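## Task

Pull the spring pin, raise the stand's post by 4 holes (15.2 cm) without ever letting it fall or bringing it down quickly (even while gripped), and lock it again with the pin. Move the wooden block out of the tote onto the stand's top plate. The tote has to finish wholly on the work bench, nothing overhanging its edge. One or both robots may be used. At the end, release everything and back away. No robot may tip over or be left leaning.

## Robot and tools

Robots: two identical Hello Robot Stretch 4 units, r1 and r2. Each has an omni-wheel base, a lift on a mast, an arm that telescopes forward, a three-joint wrist (yaw, pitch, roll) and a two-finger gripper. About 1.6 m tall; the base rim lies within 0.23 m of the base origin. Cameras per robot: <r>_head_camera, <r>_head_left_camera, <r>_head_right_camera, <r>_wrist_camera. Occasionally a loose object gets a brief push from outside.

Frames: the base frame sits on the floor below the base centre, x forward, y left, z up. hand_pose (link pinch, a point between the open fingertips) is reported in it and may be slightly off. The odometry frame is the base frame at scene start; base_odometry counts wheel turns only, so slip looks like travel. Heading is positive leftward, -3.142 to 3.142. Each robot reports in its own frames; only images, lidar_m and wrist_depth_mm reveal where the robots stand relative to each other.

execute_actions(actions, cameras): actions is a list holding one action or nothing (an empty list just reports state and images). An action is an object keyed by "r1" and/or "r2". Per robot you may give "base", "joints", or both, plus optional "pace" and "contact_limits"; or "end_of_arm" by itself. Motions in one action begin together and may end at different times; none exceeds 15 s.
- base: exactly one relative command, an offset from where the robot last measured itself: {"translate_m": d} straight, forward positive, -2 to 2 m; {"strafe_m": d} sideways, left positive, -2 to 2 m; {"rotate_rad": d} in place, counter-clockwise positive, -3.2 to 3.2.
- joints: absolute targets by name. lift_m 0 to 1.2 m; arm_m 0 to 0.55 m; wrist_yaw_rad -1.134 to 4.276 (0 forward, positive left, 3.14 stowed back; over 3.4 the arm may block); wrist_pitch_rad -1.117 to 4.259 (0 level, 1.57 pointing down); wrist_roll_rad -1.117 to 4.259 (positive is clockwise seen from behind the gripper); gripper_m -0.038 to 0.141, the fingertip gap in metres (below 0 the tips squeeze each other). Out-of-range joint targets are clipped and noted; other bad values or unknown keys reject the whole call.
- pace: "slow", "default", "fast", "max" (base up to 0.1/0.3/0.4/0.6 m/s and 1/2/3/4 rad/s; capped lower when the lift is above 0.2 m).
- contact_limits: {"arm_m": 0 to 0.75}, how hard the arm may push before stopping; default 0.5.
- end_of_arm: "enable_torque" revives wrist/gripper motors that shut off.
cameras: list of names, or "all"/null for every camera, [] for none.

wait(seconds 0 to 10): nothing new commanded; returns state and images. zoom_image(camera, region [x0,y0,x1,y1] pixels, at most 504x504) magnifies the latest full image. read_manual gives licence text only. finished_scene(scene 1 or 2) ends that scene for good and reports success.

Result lines: base_status/joint_status give how each motion ended: "done"; "off_target" (resting away from the target, maybe still pushing); "contact_stop_at_<key>" (hit something; lift, arm or wheels go slack, a slack lift can sink under load); "limit_stop_at_<name>", including own_body (near self-collision, often with pitch below -0.2 and roll outside -0.4..4) and tilt (leaning over 6 degrees, everything goes slack); "torque_fault" (wrist motor went limp; send enable_torque). on_its_own describes things not commanded this call; "held at" is the held target. lidar_m: 12 distances in 30-degree sectors counter-clockwise from straight ahead (4th left, 7th behind, 10th right); "-" means nothing seen or closer than 0.25 m. wrist_depth_mm: 7x7 grid of depths, 100 to 2000 mm. base_tilt in degrees (forward/right positive, constant bias of up to 1.5). turned_by_wheels versus turned_by_imu differing by over 0.1 rad indicates a hit or slip. motor_effort in percent, bracket is the peak; an unusual effort at rest suggests a load or push. Gripper reading and "done" do not confirm a grasp; a firm grip shows as a gripper effort change.

Gripping: command a gap smaller than the object; squeezing harder draws it toward the wrist. Fingertips pressed onto a surface can jam; lift to free them.

Avoid: the post dropping or being lowered quickly once the pin is out; robots bumping each other (once bases touch, any further drive presses hard, which can end the run); turning or driving with over 1 kg held and arm_m above 0.2; strong pushes with a raised gripper; dropping things. Two robots sharing a load drift apart by up to 3 cm per metre. To unfold at the start, send lift_m 0.4 with wrist_yaw_rad 0. Finish by opening the gripper and moving away.

Each tool is called in YAML: its name, and indented under it one key for each argument.

## Session

execute_actions:
  actions: []

Scene clock: 0.00 s.
r1.base_odometry: x=+0.000 y=+0.000 heading=+0.000 (m, m, rad; r1's odometry frame)
r1.turned_by_wheels: +0.000 (rad since the last result)
r1.turned_by_imu: +0.000 (rad since the last result)
r1.base_tilt: forward=-0.2 right=-0.3 (deg)
r1.lidar_m: 0.82 1.04 2.20 3.61 2.26 1.15 1.14 1.49 5.16 1.36 0.91 0.80
r1.base_status: not commanded
r1.joint_positions: lift_m=+0.172 arm_m=+0.003 wrist_yaw_rad=+3.149 wrist_pitch_rad=+0.007 wrist_roll_rad=+0.001 gripper_m=+0.057
r1.joint_status: not commanded
r1.motor_effort: lift_m=+18 arm_m=+0 wrist_yaw_rad=+1 wrist_pitch_rad=-8 wrist_roll_rad=+1 gripper_m=-3 wheel_0=+0 wheel_1=+0 wheel_2=+0 (%)
r1.hand_pose: x=-0.1157 y=+0.0851 z=+0.3478 quat_wxyz=(-0.004, -0.004, +0.001, +1.000) (m; r1's base frame)
r1.wrist_depth_mm: - 139 240 - - - - / - 114 139 - - - - / - 117 140 - 1863 - - / 143 141 206 - - - - / 217 - - - 1863 - - / 226 1229 196 1281 198 1308 1308 / 228 809 854 110 878 831 904
r2.base_odometry: x=+0.000 y=+0.000 heading=+0.000 (m, m, rad; r2's odometry frame)
r2.turned_by_wheels: +0.000 (rad since the last result)
r2.turned_by_imu: +0.000 (rad since the last result)
r2.base_tilt: forward=+0.1 right=+0.0 (deg)
r2.lidar_m: 3.24 3.49 3.71 0.99 1.00 1.55 2.84 1.36 1.06 1.02 1.15 1.76
r2.base_status: not commanded
r2.joint_positions: lift_m=+0.166 arm_m=+0.001 wrist_yaw_rad=+3.181 wrist_pitch_rad=+0.009 wrist_roll_rad=-0.011 gripper_m=+0.057
r2.joint_status: not commanded
r2.motor_effort: lift_m=+20 arm_m=+0 wrist_yaw_rad=+0 wrist_pitch_rad=-7 wrist_roll_rad=+0 gripper_m=-2 wheel_0=+0 wheel_1=+0 wheel_2=+2 (%)
r2.hand_pose: x=-0.1195 y=+0.0759 z=+0.3413 quat_wxyz=(-0.020, -0.004, -0.006, +1.000) (m; r2's base frame)
r2.wrist_depth_mm: - 142 262 - - - - / - 115 141 - - - - / - 115 141 - - - - / - 133 173 - - - - / 212 1708 - - - - - / 1336 1499 213 1618 214 1576 1576 / 904 891 904 148 917 976 1060
pictures: r1_head_camera, r1_head_left_camera, r1_head_right_camera, r1_wrist_camera, r2_head_camera, r2_head_left_camera, r2_head_right_camera, r2_wrist_camera
Images, in order (width x height): r1_head_camera 420x560, r1_head_left_camera 420x672, r1_head_right_camera 420x672, r1_wrist_camera 616x392, r2_head_camera 420x560, r2_head_left_camera 420x672, r2_head_right_camera 420x672, r2_wrist_camera 616x392.

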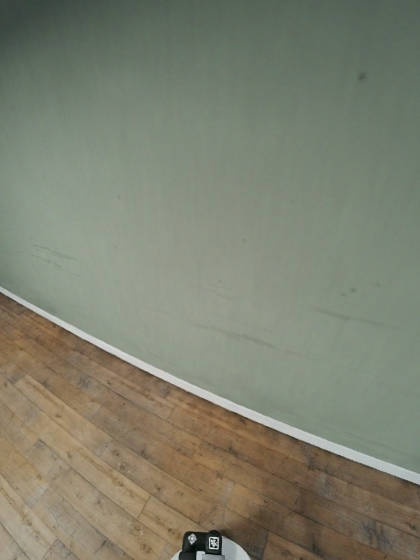

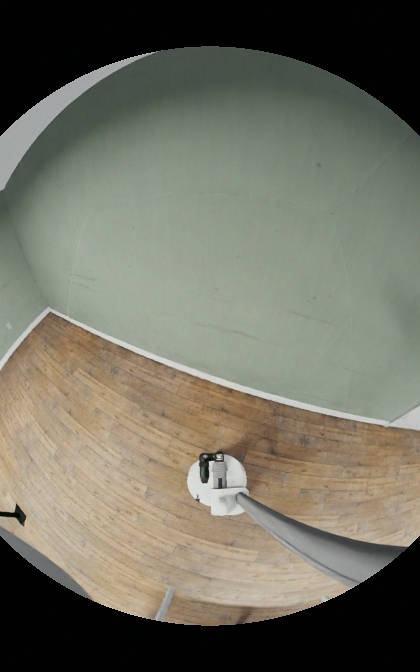

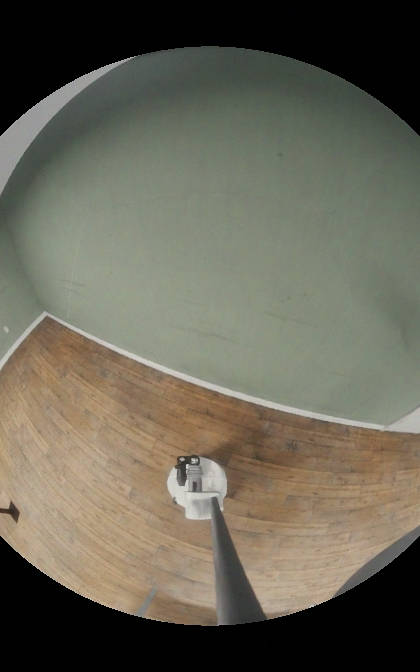

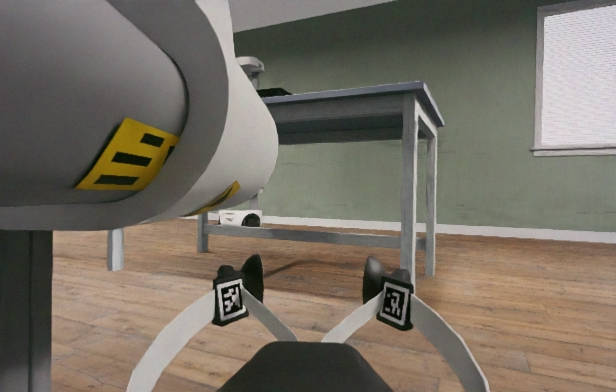

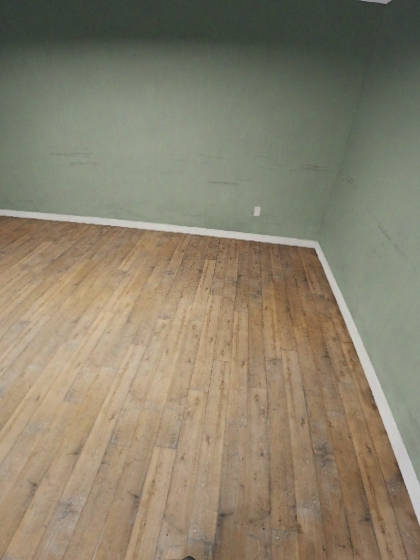

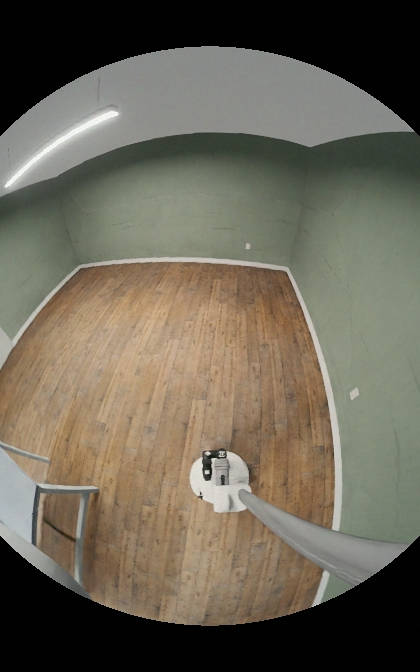

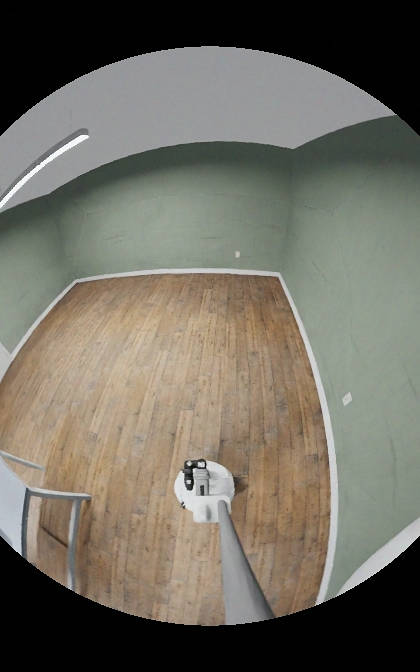

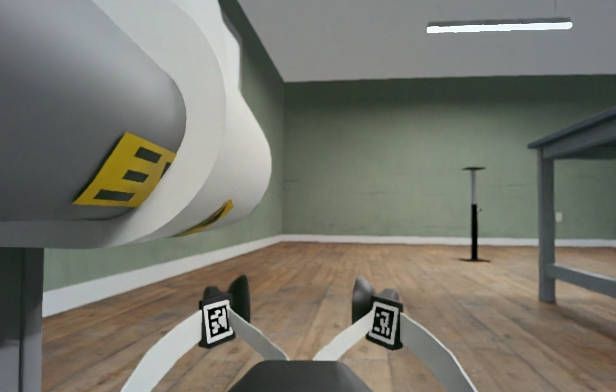

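execute_actions:
  actions:
    - {"r1":{"base":{"rotate_rad":2.1},"joints":{"lift_m":0.4,"wrist_yaw_rad":0}},"r2":{"base":{"rotate_rad":2.2},"joints":{"lift_m":0.4,"wrist_yaw_rad":0}}}
  cameras: ["r1_head_camera","r2_head_camera","r1_wrist_camera"]

Scene clock: 2.60 s.
r1.base_odometry: x=+0.000 y=+0.000 heading=+2.100 (m, m, rad; r1's odometry frame)
r1.turned_by_wheels: +2.100 (rad since the last result)
r1.turned_by_imu: +2.140 (rad since the last result)
r1.base_tilt: forward=-0.2 right=-0.3 (deg)
r1.lidar_m: 2.24 1.13 1.16 1.51 5.16 1.29 0.89 0.81 0.85 1.10 2.41 3.61
r1.base_status: done
r1.joint_positions: lift_m=+0.400 arm_m=+0.003 wrist_yaw_rad=+0.001 wrist_pitch_rad=+0.007 wrist_roll_rad=+0.001 gripper_m=+0.057
r1.joint_status: all done
r1.motor_effort: lift_m=+22(23) arm_m=-1(1) wrist_yaw_rad=-1(6) wrist_pitch_rad=-7(8) wrist_roll_rad=+1(0) gripper_m=-4(4) wheel_0=-2(6) wheel_1=-1(7) wheel_2=-1(10) (%)
r1.hand_pose: x=+0.4620 y=-0.0873 z=+0.5758 quat_wxyz=(+1.000, +0.001, +0.004, +0.000) (m; r1's base frame)
r1.wrist_depth_mm: - - - - - - - / - - - - - - - / - - - - - - - / - - - - - - - / - - - - - - - / 1808 1863 196 1921 198 - - / 1308 1205 1336 110 1366 1281 1366
r2.base_odometry: x=+0.000 y=+0.000 heading=+2.199 (m, m, rad; r2's odometry frame)
r2.turned_by_wheels: +2.199 (rad since the last result)
r2.turned_by_imu: +2.216 (rad since the last result)
r2.base_tilt: forward=+0.0 right=+0.1 (deg)
r2.lidar_m: 1.04 1.87 2.21 1.23 1.04 1.04 1.23 2.09 3.25 3.73 3.63 0.99
r2.base_status: done
r2.joint_positions: lift_m=+0.400 arm_m=+0.001 wrist_yaw_rad=+0.000 wrist_pitch_rad=+0.009 wrist_roll_rad=-0.011 gripper_m=+0.057
r2.joint_status: all done
r2.motor_effort: lift_m=+24(26) arm_m=+0(0) wrist_yaw_rad=-2(7) wrist_pitch_rad=-7(7) wrist_roll_rad=+0(1) gripper_m=-4(3) wheel_0=-3(8) wheel_1=-3(9) wheel_2=-4(11) (%)
r2.hand_pose: x=+0.4608 y=-0.0873 z=+0.5753 quat_wxyz=(+1.000, -0.006, +0.005, +0.000) (m; r2's base frame)
r2.wrist_depth_mm: - - - - - - - / - - - - - - - / - - - - - - - / - - 1397 1863 1464 991 - / - - - - - - - / - - 213 - 214 - - / 1537 1430 1308 148 1430 1308 1576
pictures: r1_head_camera, r1_wrist_camera, r2_head_camera
Images, in order (width x height): r1_head_camera 420x560, r1_wrist_camera 616x392, r2_head_camera 420x560.

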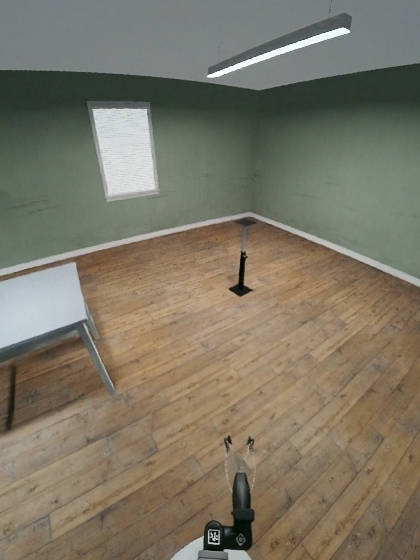

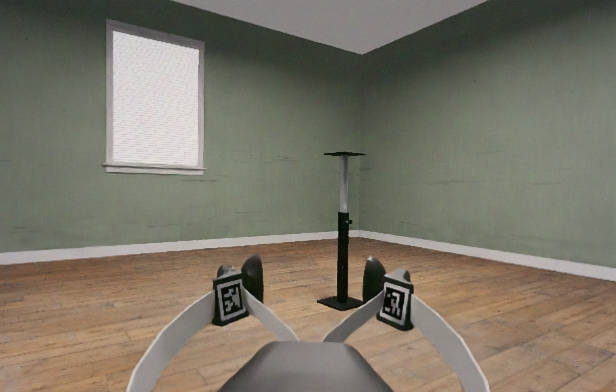

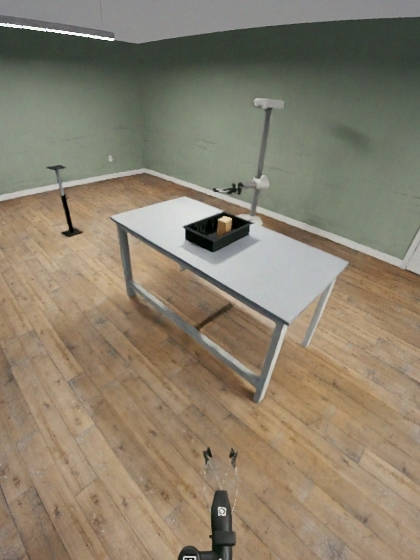

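execute_actions:
  actions:
    - {"r1":{"base":{"rotate_rad":0.69}},"r2":{"base":{"rotate_rad":-0.78}}}
  cameras: []

execute_actions:
  actions:
    - {"r1":{"base":{"strafe_m":-1.55},"pace":"fast"},"r2":{"base":{"strafe_m":1.3},"joints":{"lift_m":1.0,"wrist_pitch_rad":1.57,"gripper_m":0.1},"pace":"fast"}}
  cameras: ["r1_head_camera","r2_head_camera","r1_wrist_camera"]

Scene clock: 4.57 s.
r1.base_odometry: x=+0.000 y=+0.000 heading=+2.789 (m, m, rad; r1's odometry frame)
r1.turned_by_wheels: +0.690 (rad since the last result)
r1.turned_by_imu: +0.703 (rad since the last result)
r1.base_tilt: forward=-0.2 right=-0.3 (deg)
r1.lidar_m: 1.14 1.23 1.78 2.47 1.10 0.84 0.81 0.87 1.34 3.58 2.23 2.30
r1.base_status: done
r1.joint_positions: lift_m=+0.400 arm_m=+0.003 wrist_yaw_rad=+0.000 wrist_pitch_rad=+0.007 wrist_roll_rad=+0.001 gripper_m=+0.057
r1.joint_status: not commanded
r1.motor_effort: lift_m=+22(22) arm_m=-1(0) wrist_yaw_rad=+0(1) wrist_pitch_rad=-8(7) wrist_roll_rad=+1(1) gripper_m=-1(3) wheel_0=-2(6) wheel_1=-1(7) wheel_2=-1(8) (%)
r1.hand_pose: x=+0.4619 y=-0.0874 z=+0.5759 quat_wxyz=(+1.000, +0.001, +0.004, +0.000) (m; r1's base frame)
r1.wrist_depth_mm: - - - - - - - / - - - - - - - / 1042 1008 991 - - - - / - - - - - - - / - - - - - - - / 1708 1661 196 1576 199 - - / 1308 1255 1336 110 1366 1255 1366
r2.base_odometry: x=+0.000 y=+0.000 heading=+1.420 (m, m, rad; r2's odometry frame)
r2.turned_by_wheels: -0.779 (rad since the last result)
r2.turned_by_imu: -0.785 (rad since the last result)
r2.base_tilt: forward=+0.0 right=-0.1 (deg)
r2.lidar_m: 1.49 0.97 1.30 4.43 1.55 1.08 1.03 1.08 1.49 3.21 3.37 3.82
r2.base_status: done
r2.joint_positions: lift_m=+0.400 arm_m=+0.001 wrist_yaw_rad=+0.000 wrist_pitch_rad=+0.009 wrist_roll_rad=-0.011 gripper_m=+0.057
r2.joint_status: not commanded
r2.motor_effort: lift_m=+23(24) arm_m=+0(0) wrist_yaw_rad=+0(1) wrist_pitch_rad=-7(7) wrist_roll_rad=+0(0) gripper_m=-1(5) wheel_0=+3(8) wheel_1=+3(11) wheel_2=+3(10) (%)
r2.hand_pose: x=+0.4607 y=-0.0875 z=+0.5753 quat_wxyz=(+1.000, -0.006, +0.005, +0.000) (m; r2's base frame)
r2.wrist_depth_mm: - - - - - - - / - - - - - - - / 809 - - - - - - / 741 1366 - - - - - / - - - - - - - / 1308 - 213 - 215 - - / 1025 1366 1397 148 1397 1537 1618
pictures: none
No camera images: the call's "cameras" was empty. Leave "cameras" out to get every camera's image.

Scene clock: 9.67 s.
r1.base_odometry: x=+0.535 y=+1.455 heading=+2.789 (m, m, rad; r1's odometry frame)
r1.turned_by_wheels: +0.000 (rad since the last result)
r1.turned_by_imu: -0.006 (rad since the last result)
r1.base_tilt: forward=-0.2 right=-0.3 (deg)
r1.lidar_m: 1.52 2.15 1.91 2.92 1.26 0.96 0.93 1.01 1.49 1.99 2.12 3.06
r1.base_status: done
r1.joint_positions: lift_m=+0.400 arm_m=+0.003 wrist_yaw_rad=+0.000 wrist_pitch_rad=+0.007 wrist_roll_rad=+0.001 gripper_m=+0.057
r1.joint_status: not commanded
r1.motor_effort: lift_m=+21(22) arm_m=+0(1) wrist_yaw_rad=+0(0) wrist_pitch_rad=-8(7) wrist_roll_rad=+0(0) gripper_m=-5(4) wheel_0=-3(10) wheel_1=-2(11) wheel_2=-1(2) (%)
r1.hand_pose: x=+0.4619 y=-0.0874 z=+0.5759 quat_wxyz=(+1.000, +0.001, +0.004, +0.000) (m; r1's base frame)
r1.wrist_depth_mm: - - - - - - - / - - - - - - - / - - - - - - - / - - - - - - - / - - - - - - - / 1863 1921 196 1921 198 - - / 1308 1255 1336 110 1336 1281 1397
r2.base_odometry: x=-1.285 y=+0.195 heading=+1.420 (m, m, rad; r2's odometry frame)
r2.turned_by_wheels: +0.000 (rad since the last result)
r2.turned_by_imu: -0.003 (rad since the last result)
r2.base_tilt: forward=-0.1 right=+0.0 (deg)
r2.lidar_m: 0.87 0.88 2.28 4.15 1.59 1.11 1.06 1.07 1.50 3.95 1.29 0.94
r2.base_status: done
r2.joint_positions: lift_m=+1.000 arm_m=+0.001 wrist_yaw_rad=+0.000 wrist_pitch_rad=+1.570 wrist_roll_rad=-0.011 gripper_m=+0.100
r2.joint_status: all done
r2.motor_effort: lift_m=+23(25) arm_m=+0(0) wrist_yaw_rad=-1(0) wrist_pitch_rad=+0(3) wrist_roll_rad=+0(1) gripper_m=-3(7) wheel_0=+0(12) wheel_1=+0(14) wheel_2=+0(2) (%)
r2.hand_pose: x=+0.1725 y=-0.0874 z=+0.8894 quat_wxyz=(+0.707, -0.004, +0.707, +0.004) (m; r2's base frame)
r2.wrist_depth_mm: 1138 1160 1138 1138 1160 1160 1160 / 1118 1118 1138 1138 1138 1118 1138 / 1118 1118 1118 1138 1118 1138 1160 / 1098 1098 1098 1118 1098 1118 1118 / 1098 1098 904 891 1118 1098 1118 / 1098 1078 220 891 210 1118 1118 / 1078 1078 878 148 1098 1078 1098
pictures: r1_head_camera, r1_wrist_camera, r2_head_camera
Images, in order (width x height): r1_head_camera 420x560, r1_wrist_camera 616x392, r2_head_camera 420x560.

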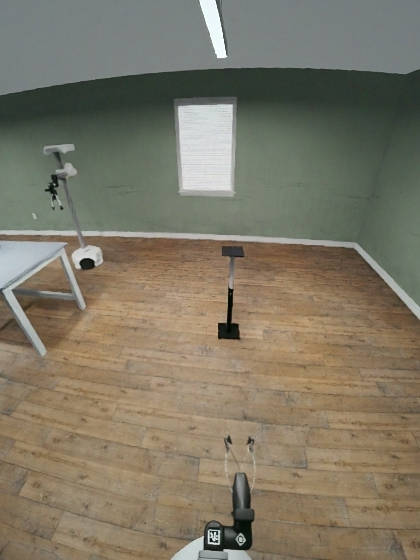

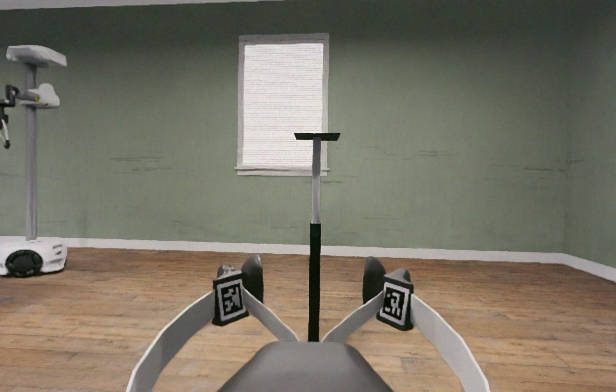

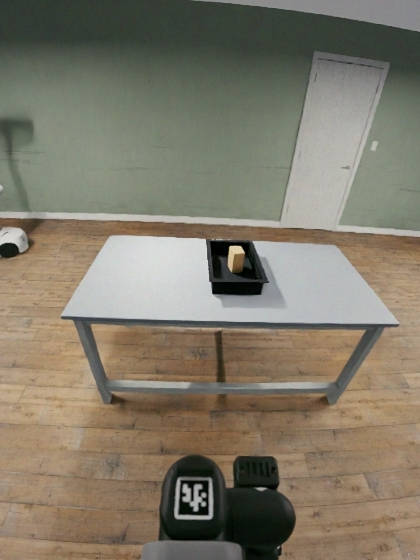

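execute_actions:
  actions:
    - {"r1":{"base":{"translate_m":0.75},"joints":{"lift_m":0.3}},"r2":{"base":{"translate_m":0.56},"joints":{"lift_m":1.1,"arm_m":0.45}}}
  cameras: ["r2_wrist_camera","r2_head_camera","r1_wrist_camera"]

zoom_image:
  camera: "r1_wrist_camera"
  region: [200,0,440,300]

Scene clock: 13.93 s.
r1.base_odometry: x=-0.169 y=+1.714 heading=+2.789 (m, m, rad; r1's odometry frame)
r1.turned_by_wheels: +0.000 (rad since the last result)
r1.turned_by_imu: +0.001 (rad since the last result)
r1.base_tilt: forward=-0.3 right=-0.2 (deg)
r1.lidar_m: 0.75 3.25 1.56 1.57 2.27 1.73 1.68 1.83 2.11 2.05 2.19 3.09
r1.base_status: done
r1.joint_positions: lift_m=+0.300 arm_m=+0.003 wrist_yaw_rad=+0.000 wrist_pitch_rad=+0.007 wrist_roll_rad=+0.001 gripper_m=+0.057
r1.joint_status: all done
r1.motor_effort: lift_m=+14(18) arm_m=-1(1) wrist_yaw_rad=+0(0) wrist_pitch_rad=-8(8) wrist_roll_rad=+1(0) gripper_m=-4(3) wheel_0=+0(6) wheel_1=-1(4) wheel_2=+2(9) (%)
r1.hand_pose: x=+0.4619 y=-0.0874 z=+0.4765 quat_wxyz=(+1.000, +0.001, +0.004, +0.000) (m; r1's base frame)
r1.wrist_depth_mm: - - - 621 - - - / - - - - - - - / - - - - - - - / - - - - - - - / - - - - - - - / 1618 1618 196 1499 198 1661 1708 / 1098 1042 1118 110 1138 1060 1160
r2.base_odometry: x=-1.201 y=+0.749 heading=+1.420 (m, m, rad; r2's odometry frame)
r2.turned_by_wheels: +0.000 (rad since the last result)
r2.turned_by_imu: +0.001 (rad since the last result)
r2.base_tilt: forward=+0.1 right=+0.0 (deg)
r2.lidar_m: 0.31 0.32 0.49 2.14 2.38 1.71 1.63 1.67 2.28 4.53 0.47 0.35
r2.base_status: done
r2.joint_positions: lift_m=+1.100 arm_m=+0.449 wrist_yaw_rad=+0.000 wrist_pitch_rad=+1.570 wrist_roll_rad=-0.011 gripper_m=+0.100
r2.joint_status: all done
r2.motor_effort: lift_m=+24(25) arm_m=+8(6) wrist_yaw_rad=-1(0) wrist_pitch_rad=+0(1) wrist_roll_rad=-1(1) gripper_m=+0(2) wheel_0=+3(7) wheel_1=+2(11) wheel_2=-2(13) (%)
r2.hand_pose: x=+0.6197 y=-0.0874 z=+0.9894 quat_wxyz=(+0.707, -0.004, +0.707, +0.004) (m; r2's base frame)
r2.wrist_depth_mm: 459 459 459 459 459 418 469 / 455 455 455 459 338 424 466 / 449 455 452 455 336 404 459 / 449 449 449 449 449 407 455 / 445 442 449 445 449 415 452 / 442 442 220 445 210 410 449 / 439 439 439 148 355 359 449
pictures: r1_wrist_camera, r2_head_camera, r2_wrist_camera
Images, in order (width x height): r1_wrist_camera 616x392, r2_head_camera 420x560, r2_wrist_camera 616x392.

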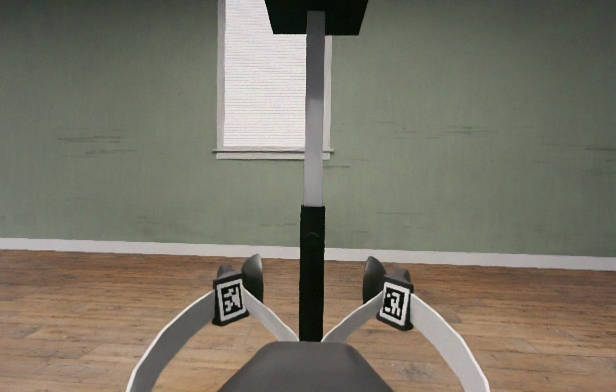

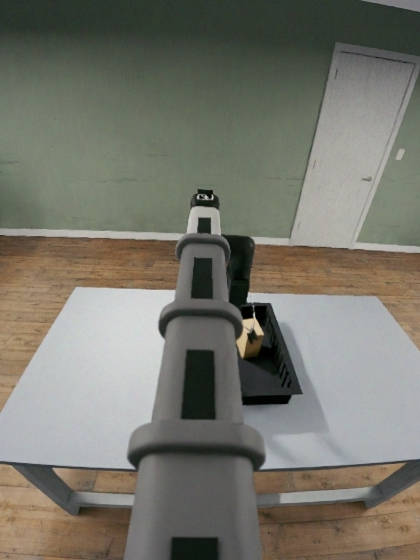

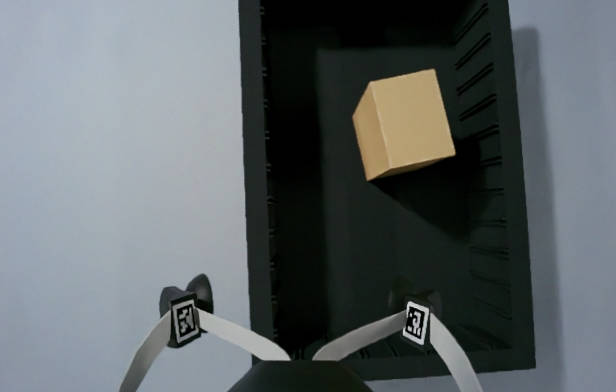

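Region (200, 0, 440, 300) of r1_wrist_camera's 616x392 image, scaled by 1.680; it fills the left 403 columns of this view, and the rest is white.

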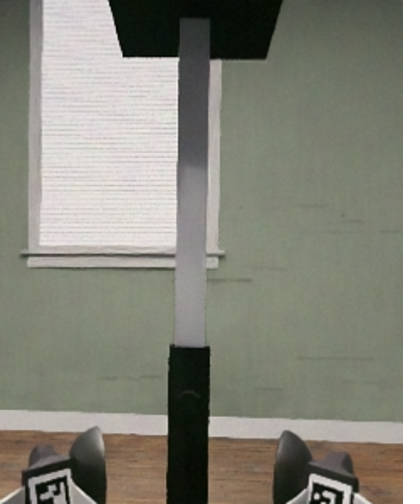

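execute_actions:
  actions:
    - {"r1":{"joints":{"arm_m":0.2}},"r2":{"base":{"strafe_m":-0.098},"joints":{"arm_m":0.55,"wrist_roll_rad":-0.22}}}
  cameras: []

execute_actions:
  actions:
    - {"r2":{"base":{"translate_m":0.04},"joints":{"lift_m":1.03}}}
  cameras: ["r2_wrist_camera","r1_head_camera","r1_wrist_camera"]

Scene clock: 16.80 s.
r1.base_odometry: x=-0.169 y=+1.714 heading=+2.789 (m, m, rad; r1's odometry frame)
r1.turned_by_wheels: +0.000 (rad since the last result)
r1.turned_by_imu: -0.001 (rad since the last result)
r1.base_tilt: forward=-0.2 right=-0.2 (deg)
r1.lidar_m: 0.77 3.22 1.57 1.57 2.25 1.74 1.68 1.82 2.13 2.06 2.19 3.07
r1.base_status: not commanded
r1.joint_positions: lift_m=+0.300 arm_m=+0.199 wrist_yaw_rad=+0.000 wrist_pitch_rad=+0.007 wrist_roll_rad=+0.001 gripper_m=+0.057
r1.joint_status: all done
r1.motor_effort: lift_m=+14(14) arm_m=+6(5) wrist_yaw_rad=+0(0) wrist_pitch_rad=-7(8) wrist_roll_rad=+1(0) gripper_m=-7(2) wheel_0=+0(0) wheel_1=-1(0) wheel_2=+2(2) (%)
r1.hand_pose: x=+0.6583 y=-0.0874 z=+0.4765 quat_wxyz=(+1.000, +0.001, +0.003, +0.000) (m; r1's base frame)
r1.wrist_depth_mm: - - - - - - - / - - - - - - - / - - - - - - - / - - - - - - - / - - - - - - - / 1576 1576 196 410 198 1661 1708 / 1078 1025 1098 110 1118 1060 1138
r2.base_odometry: x=-1.104 y=+0.734 heading=+1.420 (m, m, rad; r2's odometry frame)
r2.turned_by_wheels: +0.000 (rad since the last result)
r2.turned_by_imu: +0.001 (rad since the last result)
r2.base_tilt: forward=+0.1 right=+0.0 (deg)
r2.lidar_m: 0.32 0.35 0.47 2.24 2.35 1.70 1.61 1.69 2.28 4.44 0.50 0.35
r2.base_status: done
r2.joint_positions: lift_m=+1.100 arm_m=+0.549 wrist_yaw_rad=+0.000 wrist_pitch_rad=+1.570 wrist_roll_rad=-0.220 gripper_m=+0.100
r2.joint_status: all done
r2.motor_effort: lift_m=+23(24) arm_m=+8(8) wrist_yaw_rad=+0(1) wrist_pitch_rad=-1(1) wrist_roll_rad=-1(6) gripper_m=-1(2) wheel_0=-1(11) wheel_1=+0(10) wheel_2=+0(1) (%)
r2.hand_pose: x=+0.7197 y=-0.0874 z=+0.9894 quat_wxyz=(+0.703, -0.078, +0.703, +0.077) (m; r2's base frame)
r2.wrist_depth_mm: 459 459 462 462 466 466 469 / 452 455 397 407 379 462 466 / 452 452 452 452 452 459 459 / 445 449 445 330 452 455 455 / 445 442 445 327 449 452 455 / 439 439 220 445 210 449 449 / 436 392 436 148 394 445 449
pictures: none
No camera images: the call's "cameras" was empty. Leave "cameras" out to get every camera's image.

Scene clock: 18.07 s.
r1.base_odometry: x=-0.169 y=+1.714 heading=+2.789 (m, m, rad; r1's odometry frame)
r1.turned_by_wheels: +0.000 (rad since the last result)
r1.turned_by_imu: +0.000 (rad since the last result)
r1.base_tilt: forward=-0.1 right=-0.2 (deg)
r1.lidar_m: 0.75 3.23 1.56 1.60 2.26 1.73 1.70 1.81 2.10 2.06 2.20 3.09
r1.base_status: not commanded
r1.joint_positions: lift_m=+0.300 arm_m=+0.199 wrist_yaw_rad=+0.000 wrist_pitch_rad=+0.007 wrist_roll_rad=+0.001 gripper_m=+0.057
r1.joint_status: not commanded
r1.motor_effort: lift_m=+14(14) arm_m=+6(6) wrist_yaw_rad=+1(0) wrist_pitch_rad=-8(7) wrist_roll_rad=+0(0) gripper_m=-4(3) wheel_0=+0(0) wheel_1=-1(0) wheel_2=+2(2) (%)
r1.hand_pose: x=+0.6583 y=-0.0874 z=+0.4765 quat_wxyz=(+1.000, +0.001, +0.003, +0.000) (m; r1's base frame)
r1.wrist_depth_mm: - - - - - - - / - - - - - - - / - - - - - - - / - - - - - - - / - - - - - - - / 1537 1661 196 410 198 1708 1708 / 1098 1042 1098 110 1118 1078 1138
r2.base_odometry: x=-1.098 y=+0.774 heading=+1.420 (m, m, rad; r2's odometry frame)
r2.turned_by_wheels: +0.000 (rad since the last result)
r2.turned_by_imu: +0.000 (rad since the last result)
r2.base_tilt: forward=+0.0 right=-0.1 (deg)
r2.lidar_m: 0.27 0.30 0.42 2.21 2.45 1.77 1.65 1.72 2.35 4.43 0.44 0.30
r2.base_status: done
r2.joint_positions: lift_m=+1.030 arm_m=+0.549 wrist_yaw_rad=+0.000 wrist_pitch_rad=+1.570 wrist_roll_rad=-0.220 gripper_m=+0.100
r2.joint_status: all done
r2.motor_effort: lift_m=+15(22) arm_m=+8(8) wrist_yaw_rad=-1(1) wrist_pitch_rad=-1(1) wrist_roll_rad=-2(1) gripper_m=-1(3) wheel_0=+3(8) wheel_1=+2(9) wheel_2=-3(12) (%)
r2.hand_pose: x=+0.7197 y=-0.0874 z=+0.9201 quat_wxyz=(+0.703, -0.078, +0.703, +0.077) (m; r2's base frame)
r2.wrist_depth_mm: 387 389 392 392 397 397 397 / 387 384 327 301 300 394 394 / 382 327 379 382 382 389 389 / 379 327 379 382 382 384 389 / 377 320 375 258 379 382 384 / 373 293 220 257 209 382 382 / 370 286 370 148 325 377 377
pictures: r1_head_camera, r1_wrist_camera, r2_wrist_camera
Images, in order (width x height): r1_head_camera 420x560, r1_wrist_camera 616x392, r2_wrist_camera 616x392.

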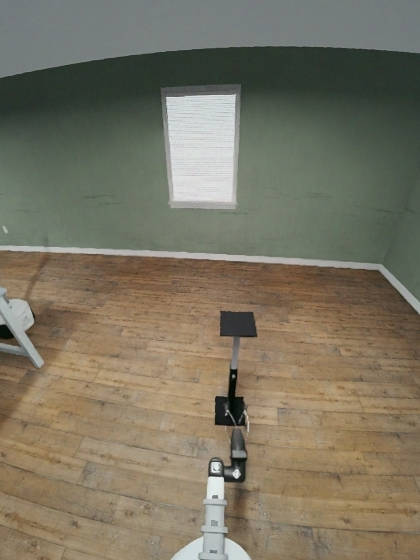

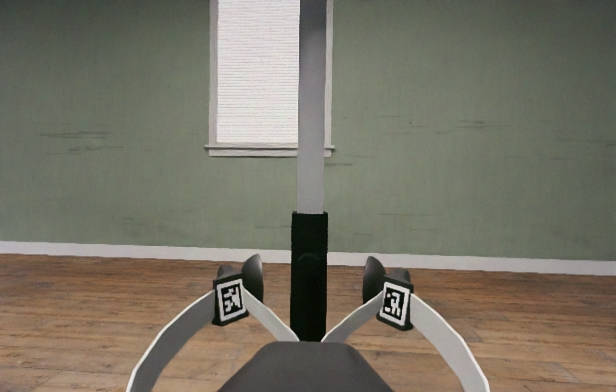

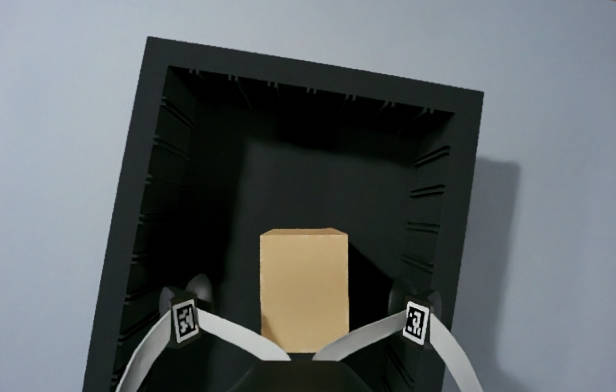

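execute_actions:
  actions:
    - {"r1":{"base":{"strafe_m":0.007},"joints":{"arm_m":0.29,"lift_m":0.283}},"r2":{"joints":{"lift_m":0.965,"gripper_m":0.08},"pace":"slow"}}
  cameras: []

execute_actions:
  actions:
    - {"r2":{"joints":{"gripper_m":0.02}}}
  cameras: []

execute_actions:
  actions:
    - {"r2":{"joints":{"lift_m":1.1}}}
  cameras: ["r2_wrist_camera","r1_wrist_camera"]

Scene clock: 19.83 s.
r1.base_odometry: x=-0.172 y=+1.707 heading=+2.789 (m, m, rad; r1's odometry frame)
r1.turned_by_wheels: +0.000 (rad since the last result)
r1.turned_by_imu: +0.000 (rad since the last result)
r1.base_tilt: forward=-0.2 right=-0.2 (deg)
r1.lidar_m: 0.76 3.23 1.56 1.57 2.26 1.73 1.68 1.80 2.13 2.07 2.19 3.10
r1.base_status: done
r1.joint_positions: lift_m=+0.283 arm_m=+0.289 wrist_yaw_rad=+0.000 wrist_pitch_rad=+0.007 wrist_roll_rad=+0.001 gripper_m=+0.057
r1.joint_status: all done
r1.motor_effort: lift_m=+13(13) arm_m=+6(8) wrist_yaw_rad=+1(1) wrist_pitch_rad=-8(7) wrist_roll_rad=+0(2) gripper_m=-1(3) wheel_0=+1(6) wheel_1=-1(4) wheel_2=+0(9) (%)
r1.hand_pose: x=+0.7483 y=-0.0874 z=+0.4596 quat_wxyz=(+1.000, +0.001, +0.003, +0.000) (m; r1's base frame)
r1.wrist_depth_mm: - - - - - - - / - - - - - - - / - - - - - - - / - - - - - - - / - - - 319 - - - / 1537 1537 196 317 198 1618 1618 / 1060 1008 1078 110 1098 1042 1118
r2.base_odometry: x=-1.098 y=+0.774 heading=+1.420 (m, m, rad; r2's odometry frame)
r2.turned_by_wheels: +0.000 (rad since the last result)
r2.turned_by_imu: +0.000 (rad since the last result)
r2.base_tilt: forward=+0.1 right=+0.0 (deg)
r2.lidar_m: 0.29 0.31 0.42 2.21 2.43 1.76 1.68 1.72 2.36 4.42 0.43 0.31
r2.base_status: not commanded
r2.joint_positions: lift_m=+0.965 arm_m=+0.549 wrist_yaw_rad=+0.000 wrist_pitch_rad=+1.570 wrist_roll_rad=-0.220 gripper_m=+0.080
r2.joint_status: all done
r2.motor_effort: lift_m=+15(14) arm_m=+8(8) wrist_yaw_rad=+0(1) wrist_pitch_rad=+0(1) wrist_roll_rad=-1(1) gripper_m=-2(5) wheel_0=+3(3) wheel_1=+2(2) wheel_2=-3(3) (%)
r2.hand_pose: x=+0.7197 y=-0.0874 z=+0.8551 quat_wxyz=(+0.703, -0.078, +0.703, +0.077) (m; r2's base frame)
r2.wrist_depth_mm: 322 234 234 235 327 329 327 / 320 246 317 287 262 236 327 / 317 259 319 319 320 241 325 / 314 273 315 315 319 244 322 / 310 285 312 194 315 239 319 / 225 298 196 193 200 236 317 / 227 270 306 153 300 227 315
pictures: none
No camera images: the call's "cameras" was empty. Leave "cameras" out to get every camera's image.

Scene clock: 21.23 s.
r1.base_odometry: x=-0.172 y=+1.707 heading=+2.789 (m, m, rad; r1's odometry frame)
r1.turned_by_wheels: +0.000 (rad since the last result)
r1.turned_by_imu: +0.000 (rad since the last result)
r1.base_tilt: forward=-0.2 right=-0.1 (deg)
r1.lidar_m: 0.73 3.24 1.56 1.59 2.28 1.72 1.68 1.82 2.12 2.06 2.20 3.11
r1.base_status: not commanded
r1.joint_positions: lift_m=+0.283 arm_m=+0.289 wrist_yaw_rad=+0.000 wrist_pitch_rad=+0.007 wrist_roll_rad=+0.001 gripper_m=+0.057
r1.joint_status: not commanded
r1.motor_effort: lift_m=+13(13) arm_m=+6(6) wrist_yaw_rad=+1(0) wrist_pitch_rad=-7(7) wrist_roll_rad=+1(2) gripper_m=-2(5) wheel_0=+0(1) wheel_1=-1(1) wheel_2=+0(0) (%)
r1.hand_pose: x=+0.7483 y=-0.0874 z=+0.4596 quat_wxyz=(+1.000, +0.001, +0.003, +0.000) (m; r1's base frame)
r1.wrist_depth_mm: - - - - - - - / - - - - - - - / - - - - - - - / - - - - - - - / - - - 317 - - - / 1537 1537 196 319 198 1576 1618 / 1042 991 1060 110 1078 1025 1118
r2.base_odometry: x=-1.098 y=+0.774 heading=+1.420 (m, m, rad; r2's odometry frame)
r2.turned_by_wheels: +0.000 (rad since the last result)
r2.turned_by_imu: +0.000 (rad since the last result)
r2.base_tilt: forward=+0.1 right=+0.0 (deg)
r2.lidar_m: 0.29 0.28 0.42 2.21 2.44 1.77 1.68 1.73 2.35 4.43 0.43 0.30
r2.base_status: not commanded
r2.joint_positions: lift_m=+0.965 arm_m=+0.549 wrist_yaw_rad=+0.000 wrist_pitch_rad=+1.570 wrist_roll_rad=-0.220 gripper_m=+0.020
r2.joint_status: all done
r2.motor_effort: lift_m=+15(16) arm_m=+8(8) wrist_yaw_rad=-1(1) wrist_pitch_rad=+0(1) wrist_roll_rad=-1(1) gripper_m=-22(22) wheel_0=+3(3) wheel_1=+2(2) wheel_2=-3(3) (%)
r2.hand_pose: x=+0.7197 y=-0.0874 z=+0.8550 quat_wxyz=(+0.703, -0.078, +0.703, +0.077) (m; r2's base frame)
r2.wrist_depth_mm: 322 233 233 234 327 327 329 / 319 246 317 287 262 236 325 / 317 258 314 317 319 242 324 / 314 273 314 314 315 245 320 / 310 286 310 181 314 237 319 / 225 283 185 180 193 236 315 / 227 248 306 179 282 226 314
pictures: none
No camera images: the call's "cameras" was empty. Leave "cameras" out to get every camera's image.

Scene clock: 22.87 s.
r1.base_odometry: x=-0.172 y=+1.707 heading=+2.789 (m, m, rad; r1's odometry frame)
r1.turned_by_wheels: +0.000 (rad since the last result)
r1.turned_by_imu: +0.000 (rad since the last result)
r1.base_tilt: forward=-0.1 right=-0.2 (deg)
r1.lidar_m: 0.77 3.22 1.55 1.57 2.25 1.75 1.68 1.80 2.10 2.07 2.17 3.07
r1.base_status: not commanded
r1.joint_positions: lift_m=+0.283 arm_m=+0.289 wrist_yaw_rad=+0.000 wrist_pitch_rad=+0.007 wrist_roll_rad=+0.001 gripper_m=+0.057
r1.joint_status: not commanded
r1.motor_effort: lift_m=+13(13) arm_m=+6(6) wrist_yaw_rad=+1(1) wrist_pitch_rad=-7(8) wrist_roll_rad=+2(1) gripper_m=-3(3) wheel_0=+1(1) wheel_1=-1(1) wheel_2=+0(0) (%)
r1.hand_pose: x=+0.7483 y=-0.0874 z=+0.4596 quat_wxyz=(+1.000, +0.001, +0.003, +0.000) (m; r1's base frame)
r1.wrist_depth_mm: - - - - - - - / - - - - - - - / - - - - - - - / - - - - - - - / - - - 317 - - - / 1499 1576 196 317 198 1618 1661 / 1060 991 1078 110 1078 1042 1118
r2.base_odometry: x=-1.098 y=+0.774 heading=+1.420 (m, m, rad; r2's odometry frame)
r2.turned_by_wheels: +0.000 (rad since the last result)
r2.turned_by_imu: +0.000 (rad since the last result)
r2.base_tilt: forward=+0.0 right=+0.1 (deg)
r2.lidar_m: 0.28 0.29 0.43 2.23 2.45 1.76 1.64 1.74 2.34 4.41 0.43 0.31
r2.base_status: not commanded
r2.joint_positions: lift_m=+1.100 arm_m=+0.549 wrist_yaw_rad=+0.000 wrist_pitch_rad=+1.570 wrist_roll_rad=-0.220 gripper_m=+0.020
r2.joint_status: all done
r2.motor_effort: lift_m=+25(26) arm_m=+8(8) wrist_yaw_rad=-1(1) wrist_pitch_rad=+0(1) wrist_roll_rad=-2(1) gripper_m=-24(21) wheel_0=+3(3) wheel_1=+2(2) wheel_2=-3(3) (%)
r2.hand_pose: x=+0.7197 y=-0.0874 z=+0.9893 quat_wxyz=(+0.703, -0.078, +0.703, +0.077) (m; r2's base frame)
r2.wrist_depth_mm: 459 459 462 462 462 466 469 / 452 455 375 459 459 459 462 / 452 452 449 455 387 459 462 / 445 449 449 449 452 455 455 / 445 442 442 182 413 452 455 / 439 397 185 180 192 452 449 / 439 357 436 179 357 445 449
pictures: r1_wrist_camera, r2_wrist_camera
Images, in order (width x height): r1_wrist_camera 616x392, r2_wrist_camera 616x392.

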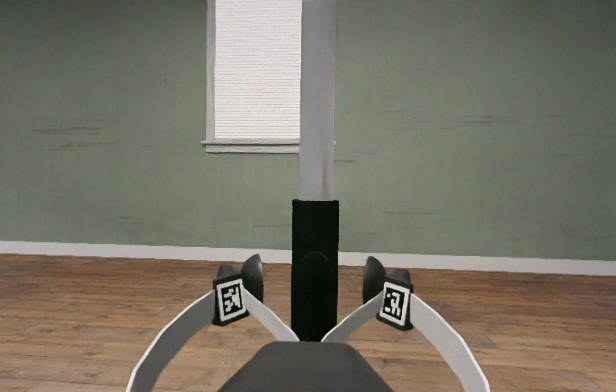

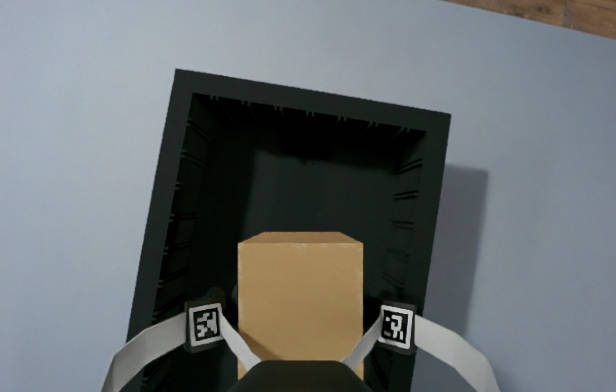

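execute_actions:
  actions:
    - {"r2":{"base":{"rotate_rad":1.57},"joints":{"arm_m":0.1,"wrist_roll_rad":0}}}
  cameras: []

execute_actions:
  actions:
    - {"r2":{"base":{"translate_m":1.3},"pace":"fast"}}
  cameras: ["r2_head_camera"]

Scene clock: 25.57 s.
r1.base_odometry: x=-0.172 y=+1.707 heading=+2.789 (m, m, rad; r1's odometry frame)
r1.turned_by_wheels: +0.000 (rad since the last result)
r1.turned_by_imu: -0.001 (rad since the last result)
r1.base_tilt: forward=-0.1 right=-0.3 (deg)
r1.lidar_m: 0.76 3.22 1.56 1.57 2.27 1.73 1.69 1.83 2.11 2.07 2.20 3.08
r1.base_status: not commanded
r1.joint_positions: lift_m=+0.283 arm_m=+0.289 wrist_yaw_rad=+0.000 wrist_pitch_rad=+0.007 wrist_roll_rad=+0.001 gripper_m=+0.057
r1.joint_status: not commanded
r1.motor_effort: lift_m=+13(13) arm_m=+6(6) wrist_yaw_rad=+1(1) wrist_pitch_rad=-8(8) wrist_roll_rad=+1(0) gripper_m=-3(4) wheel_0=+1(1) wheel_1=-1(1) wheel_2=+0(0) (%)
r1.hand_pose: x=+0.7483 y=-0.0874 z=+0.4596 quat_wxyz=(+1.000, +0.001, +0.003, +0.000) (m; r1's base frame)
r1.wrist_depth_mm: - - - - - - - / - - - - - - - / - - - - - - - / - - - - - - - / - - - 317 - - - / 1499 1537 197 320 198 1576 1661 / 1042 1008 1060 110 1078 1025 1118
r2.base_odometry: x=-1.098 y=+0.773 heading=+2.990 (m, m, rad; r2's odometry frame)
r2.turned_by_wheels: +1.569 (rad since the last result)
r2.turned_by_imu: +1.581 (rad since the last result)
r2.base_tilt: forward=+0.0 right=+0.0 (deg)
r2.lidar_m: 2.21 2.36 1.74 1.66 1.74 2.36 - 0.48 0.31 0.30 0.30 0.43
r2.base_status: done
r2.joint_positions: lift_m=+1.100 arm_m=+0.101 wrist_yaw_rad=+0.000 wrist_pitch_rad=+1.570 wrist_roll_rad=+0.000 gripper_m=+0.020
r2.joint_status: all done
r2.motor_effort: lift_m=+24(25) arm_m=-9(10) wrist_yaw_rad=+0(2) wrist_pitch_rad=-1(1) wrist_roll_rad=+0(1) gripper_m=-19(22) wheel_0=-2(10) wheel_1=-4(6) wheel_2=-4(9) (%)
r2.hand_pose: x=+0.2725 y=-0.0874 z=+0.9893 quat_wxyz=(+0.707, +0.000, +0.707, +0.000) (m; r2's base frame)
r2.wrist_depth_mm: 1229 1229 1255 1229 1255 473 473 / 1205 1229 1255 1229 1229 466 469 / 1229 1229 1229 1229 1229 462 462 / 1205 1229 1205 1205 1229 459 455 / 1205 1182 1205 182 1205 455 455 / 1182 1182 185 180 192 455 452 / 1182 1160 976 180 1060 449 449
pictures: none
No camera images: the call's "cameras" was empty. Leave "cameras" out to get every camera's image.

Scene clock: 31.00 s.
r1.base_odometry: x=-0.172 y=+1.707 heading=+2.789 (m, m, rad; r1's odometry frame)
r1.turned_by_wheels: +0.000 (rad since the last result)
r1.turned_by_imu: -0.001 (rad since the last result)
r1.base_tilt: forward=-0.2 right=-0.2 (deg)
r1.lidar_m: 0.76 1.32 1.56 1.60 2.26 1.74 1.69 1.84 2.12 2.07 2.19 3.09
r1.base_status: not commanded
r1.joint_positions: lift_m=+0.283 arm_m=+0.289 wrist_yaw_rad=+0.000 wrist_pitch_rad=+0.007 wrist_roll_rad=+0.001 gripper_m=+0.057
r1.joint_status: not commanded
r1.motor_effort: lift_m=+13(14) arm_m=+6(6) wrist_yaw_rad=+0(1) wrist_pitch_rad=-7(7) wrist_roll_rad=+2(2) gripper_m=-3(5) wheel_0=+1(1) wheel_1=-1(1) wheel_2=+0(0) (%)
r1.hand_pose: x=+0.7483 y=-0.0874 z=+0.4596 quat_wxyz=(+1.000, +0.001, +0.003, +0.000) (m; r1's base frame)
r1.wrist_depth_mm: - - - - - - - / - - - - - - - / - - - - - - - / - - - - - - - / - - - 317 - - - / 1308 1537 196 319 198 1576 1708 / 960 991 1078 110 1098 1025 1098
r2.base_odometry: x=-2.384 y=+0.970 heading=+2.990 (m, m, rad; r2's odometry frame)
r2.turned_by_wheels: +0.000 (rad since the last result)
r2.turned_by_imu: +0.003 (rad since the last result)
r2.base_tilt: forward=+0.1 right=+0.0 (deg)
r2.lidar_m: 2.96 2.45 1.73 1.64 1.77 2.39 1.25 0.66 0.89 3.02 1.23 0.95
r2.base_status: done
r2.joint_positions: lift_m=+1.100 arm_m=+0.101 wrist_yaw_rad=+0.000 wrist_pitch_rad=+1.570 wrist_roll_rad=+0.000 gripper_m=+0.020
r2.joint_status: not commanded
r2.motor_effort: lift_m=+24(24) arm_m=-8(9) wrist_yaw_rad=+0(1) wrist_pitch_rad=-1(0) wrist_roll_rad=+1(1) gripper_m=-19(20) wheel_0=+3(8) wheel_1=+1(8) wheel_2=+0(13) (%)
r2.hand_pose: x=+0.2725 y=-0.0874 z=+0.9893 quat_wxyz=(+0.707, +0.000, +0.707, +0.000) (m; r2's base frame)
r2.wrist_depth_mm: 1229 1229 1255 1255 1229 1255 1255 / 1229 1229 1229 1229 1229 1255 1255 / 1229 1182 1205 1229 1255 1229 1255 / 1205 1205 1229 1205 1229 1229 1255 / 1205 1205 1229 182 1229 1229 1205 / 1182 1160 185 180 192 1205 1205 / 1182 1182 976 179 1205 1205 1182
pictures: r2_head_camera
Images, in order (width x height): r2_head_camera 420x560.

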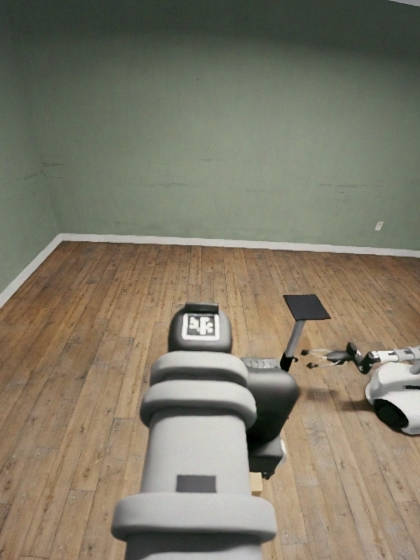

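execute_actions:
  actions:
    - {"r2":{"base":{"translate_m":0.3}}}
  cameras: []

execute_actions:
  actions:
    - {"r2":{"base":{"strafe_m":-0.34},"joints":{"arm_m":0.36}}}
  cameras: ["r2_wrist_camera","r2_head_right_camera"]

Scene clock: 33.60 s.
r1.base_odometry: x=-0.172 y=+1.707 heading=+2.789 (m, m, rad; r1's odometry frame)
r1.turned_by_wheels: +0.000 (rad since the last result)
r1.turned_by_imu: -0.001 (rad since the last result)
r1.base_tilt: forward=-0.1 right=-0.2 (deg)
r1.lidar_m: 0.76 1.24 1.55 1.57 2.25 1.73 1.68 1.83 2.12 2.05 2.20 3.10
r1.base_status: not commanded
r1.joint_positions: lift_m=+0.283 arm_m=+0.289 wrist_yaw_rad=+0.000 wrist_pitch_rad=+0.007 wrist_roll_rad=+0.001 gripper_m=+0.057
r1.joint_status: not commanded
r1.motor_effort: lift_m=+13(13) arm_m=+6(6) wrist_yaw_rad=+1(1) wrist_pitch_rad=-8(8) wrist_roll_rad=+2(1) gripper_m=-3(4) wheel_0=+1(0) wheel_1=-1(1) wheel_2=+0(0) (%)
r1.hand_pose: x=+0.7483 y=-0.0874 z=+0.4596 quat_wxyz=(+1.000, +0.001, +0.003, +0.000) (m; r1's base frame)
r1.wrist_depth_mm: - - - - - - - / - - - - - - - / - - - - - - - / - - - - - - - / - - - 317 - - - / 904 1008 196 319 198 1576 1576 / 691 750 1060 110 1118 1025 1078
r2.base_odometry: x=-2.680 y=+1.015 heading=+2.990 (m, m, rad; r2's odometry frame)
r2.turned_by_wheels: +0.000 (rad since the last result)
r2.turned_by_imu: +0.001 (rad since the last result)
r2.base_tilt: forward=+0.0 right=+0.0 (deg)
r2.lidar_m: 2.66 2.44 1.74 1.66 1.79 2.39 1.17 0.97 1.29 3.02 0.87 0.68
r2.base_status: done
r2.joint_positions: lift_m=+1.100 arm_m=+0.101 wrist_yaw_rad=+0.000 wrist_pitch_rad=+1.570 wrist_roll_rad=+0.000 gripper_m=+0.020
r2.joint_status: not commanded
r2.motor_effort: lift_m=+24(24) arm_m=-8(8) wrist_yaw_rad=-1(1) wrist_pitch_rad=+0(1) wrist_roll_rad=+0(0) gripper_m=-20(19) wheel_0=+2(6) wheel_1=+3(2) wheel_2=-1(12) (%)
r2.hand_pose: x=+0.2725 y=-0.0874 z=+0.9893 quat_wxyz=(+0.707, +0.000, +0.707, +0.000) (m; r2's base frame)
r2.wrist_depth_mm: 1229 1229 1255 1229 1255 1255 1255 / 1229 1229 1229 1229 1229 1255 1255 / 1205 1205 1229 1255 1229 1229 1229 / 1205 1205 1229 1229 1229 1205 1229 / 1182 1182 1205 182 1205 1229 1229 / 1182 1182 185 181 192 1182 1205 / 1182 1182 960 179 1205 1182 1205
pictures: none
No camera images: the call's "cameras" was empty. Leave "cameras" out to get every camera's image.

Scene clock: 36.07 s.
r1.base_odometry: x=-0.172 y=+1.707 heading=+2.789 (m, m, rad; r1's odometry frame)
r1.turned_by_wheels: +0.000 (rad since the last result)
r1.turned_by_imu: -0.001 (rad since the last result)
r1.base_tilt: forward=-0.2 right=-0.3 (deg)
r1.lidar_m: 0.76 0.93 1.54 1.56 2.29 1.73 1.68 1.83 2.14 2.07 2.22 3.10
r1.base_status: not commanded
r1.joint_positions: lift_m=+0.283 arm_m=+0.289 wrist_yaw_rad=+0.000 wrist_pitch_rad=+0.007 wrist_roll_rad=+0.001 gripper_m=+0.057
r1.joint_status: not commanded
r1.motor_effort: lift_m=+13(14) arm_m=+6(6) wrist_yaw_rad=+1(1) wrist_pitch_rad=-7(7) wrist_roll_rad=+2(1) gripper_m=-4(3) wheel_0=+1(1) wheel_1=-1(1) wheel_2=+0(0) (%)
r1.hand_pose: x=+0.7483 y=-0.0874 z=+0.4596 quat_wxyz=(+1.000, +0.001, +0.003, +0.000) (m; r1's base frame)
r1.wrist_depth_mm: - - - - - - - / - - - - - - - / - - - - - - - / - - - - - - - / - - - 317 - - - / 1537 1537 196 319 198 1618 1618 / 946 991 1060 110 1078 1042 1098
r2.base_odometry: x=-2.629 y=+1.351 heading=+2.990 (m, m, rad; r2's odometry frame)
r2.turned_by_wheels: +0.000 (rad since the last result)
r2.turned_by_imu: +0.002 (rad since the last result)
r2.base_tilt: forward=-0.1 right=+0.1 (deg)
r2.lidar_m: 0.56 2.77 2.09 1.99 2.11 2.87 0.90 0.95 2.80 2.66 0.80 0.55
r2.base_status: done
r2.joint_positions: lift_m=+1.100 arm_m=+0.359 wrist_yaw_rad=+0.000 wrist_pitch_rad=+1.570 wrist_roll_rad=+0.000 gripper_m=+0.020
r2.joint_status: all done
r2.motor_effort: lift_m=+24(24) arm_m=+8(8) wrist_yaw_rad=-1(1) wrist_pitch_rad=+0(1) wrist_roll_rad=-1(0) gripper_m=-22(22) wheel_0=+2(11) wheel_1=-3(8) wheel_2=+0(1) (%)
r2.hand_pose: x=+0.5297 y=-0.0874 z=+0.9894 quat_wxyz=(+0.707, +0.000, +0.707, +0.000) (m; r2's base frame)
r2.wrist_depth_mm: 1229 1229 1229 1229 1255 1255 1255 / 1205 1229 1229 389 1229 1255 1255 / 1205 1205 1229 384 389 1229 1078 / 1205 1205 1205 384 387 1205 1008 / 1182 1182 1205 182 1205 1205 1205 / 1182 1182 185 181 192 1205 1205 / 1182 1182 1042 179 1182 1205 1205
pictures: r2_head_right_camera, r2_wrist_camera
Images, in order (width x height): r2_head_right_camera 420x672, r2_wrist_camera 616x392.

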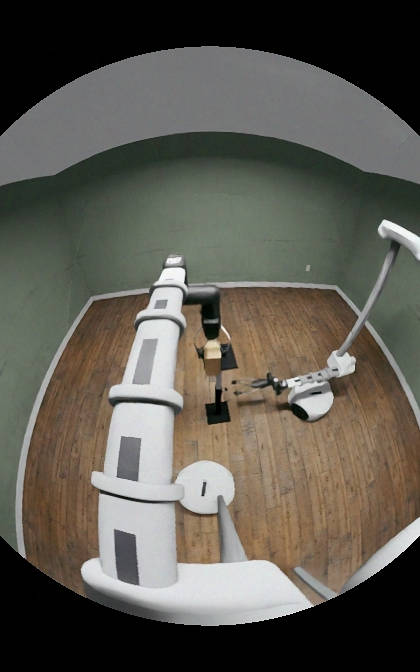

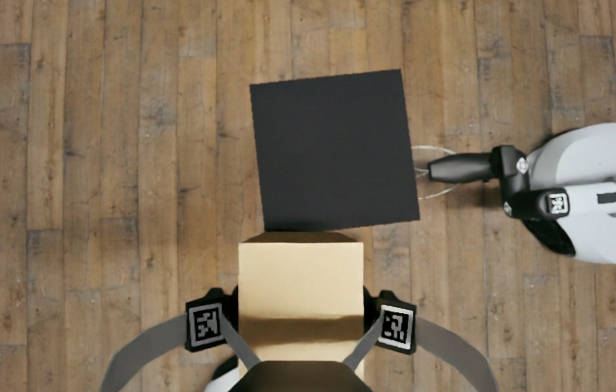

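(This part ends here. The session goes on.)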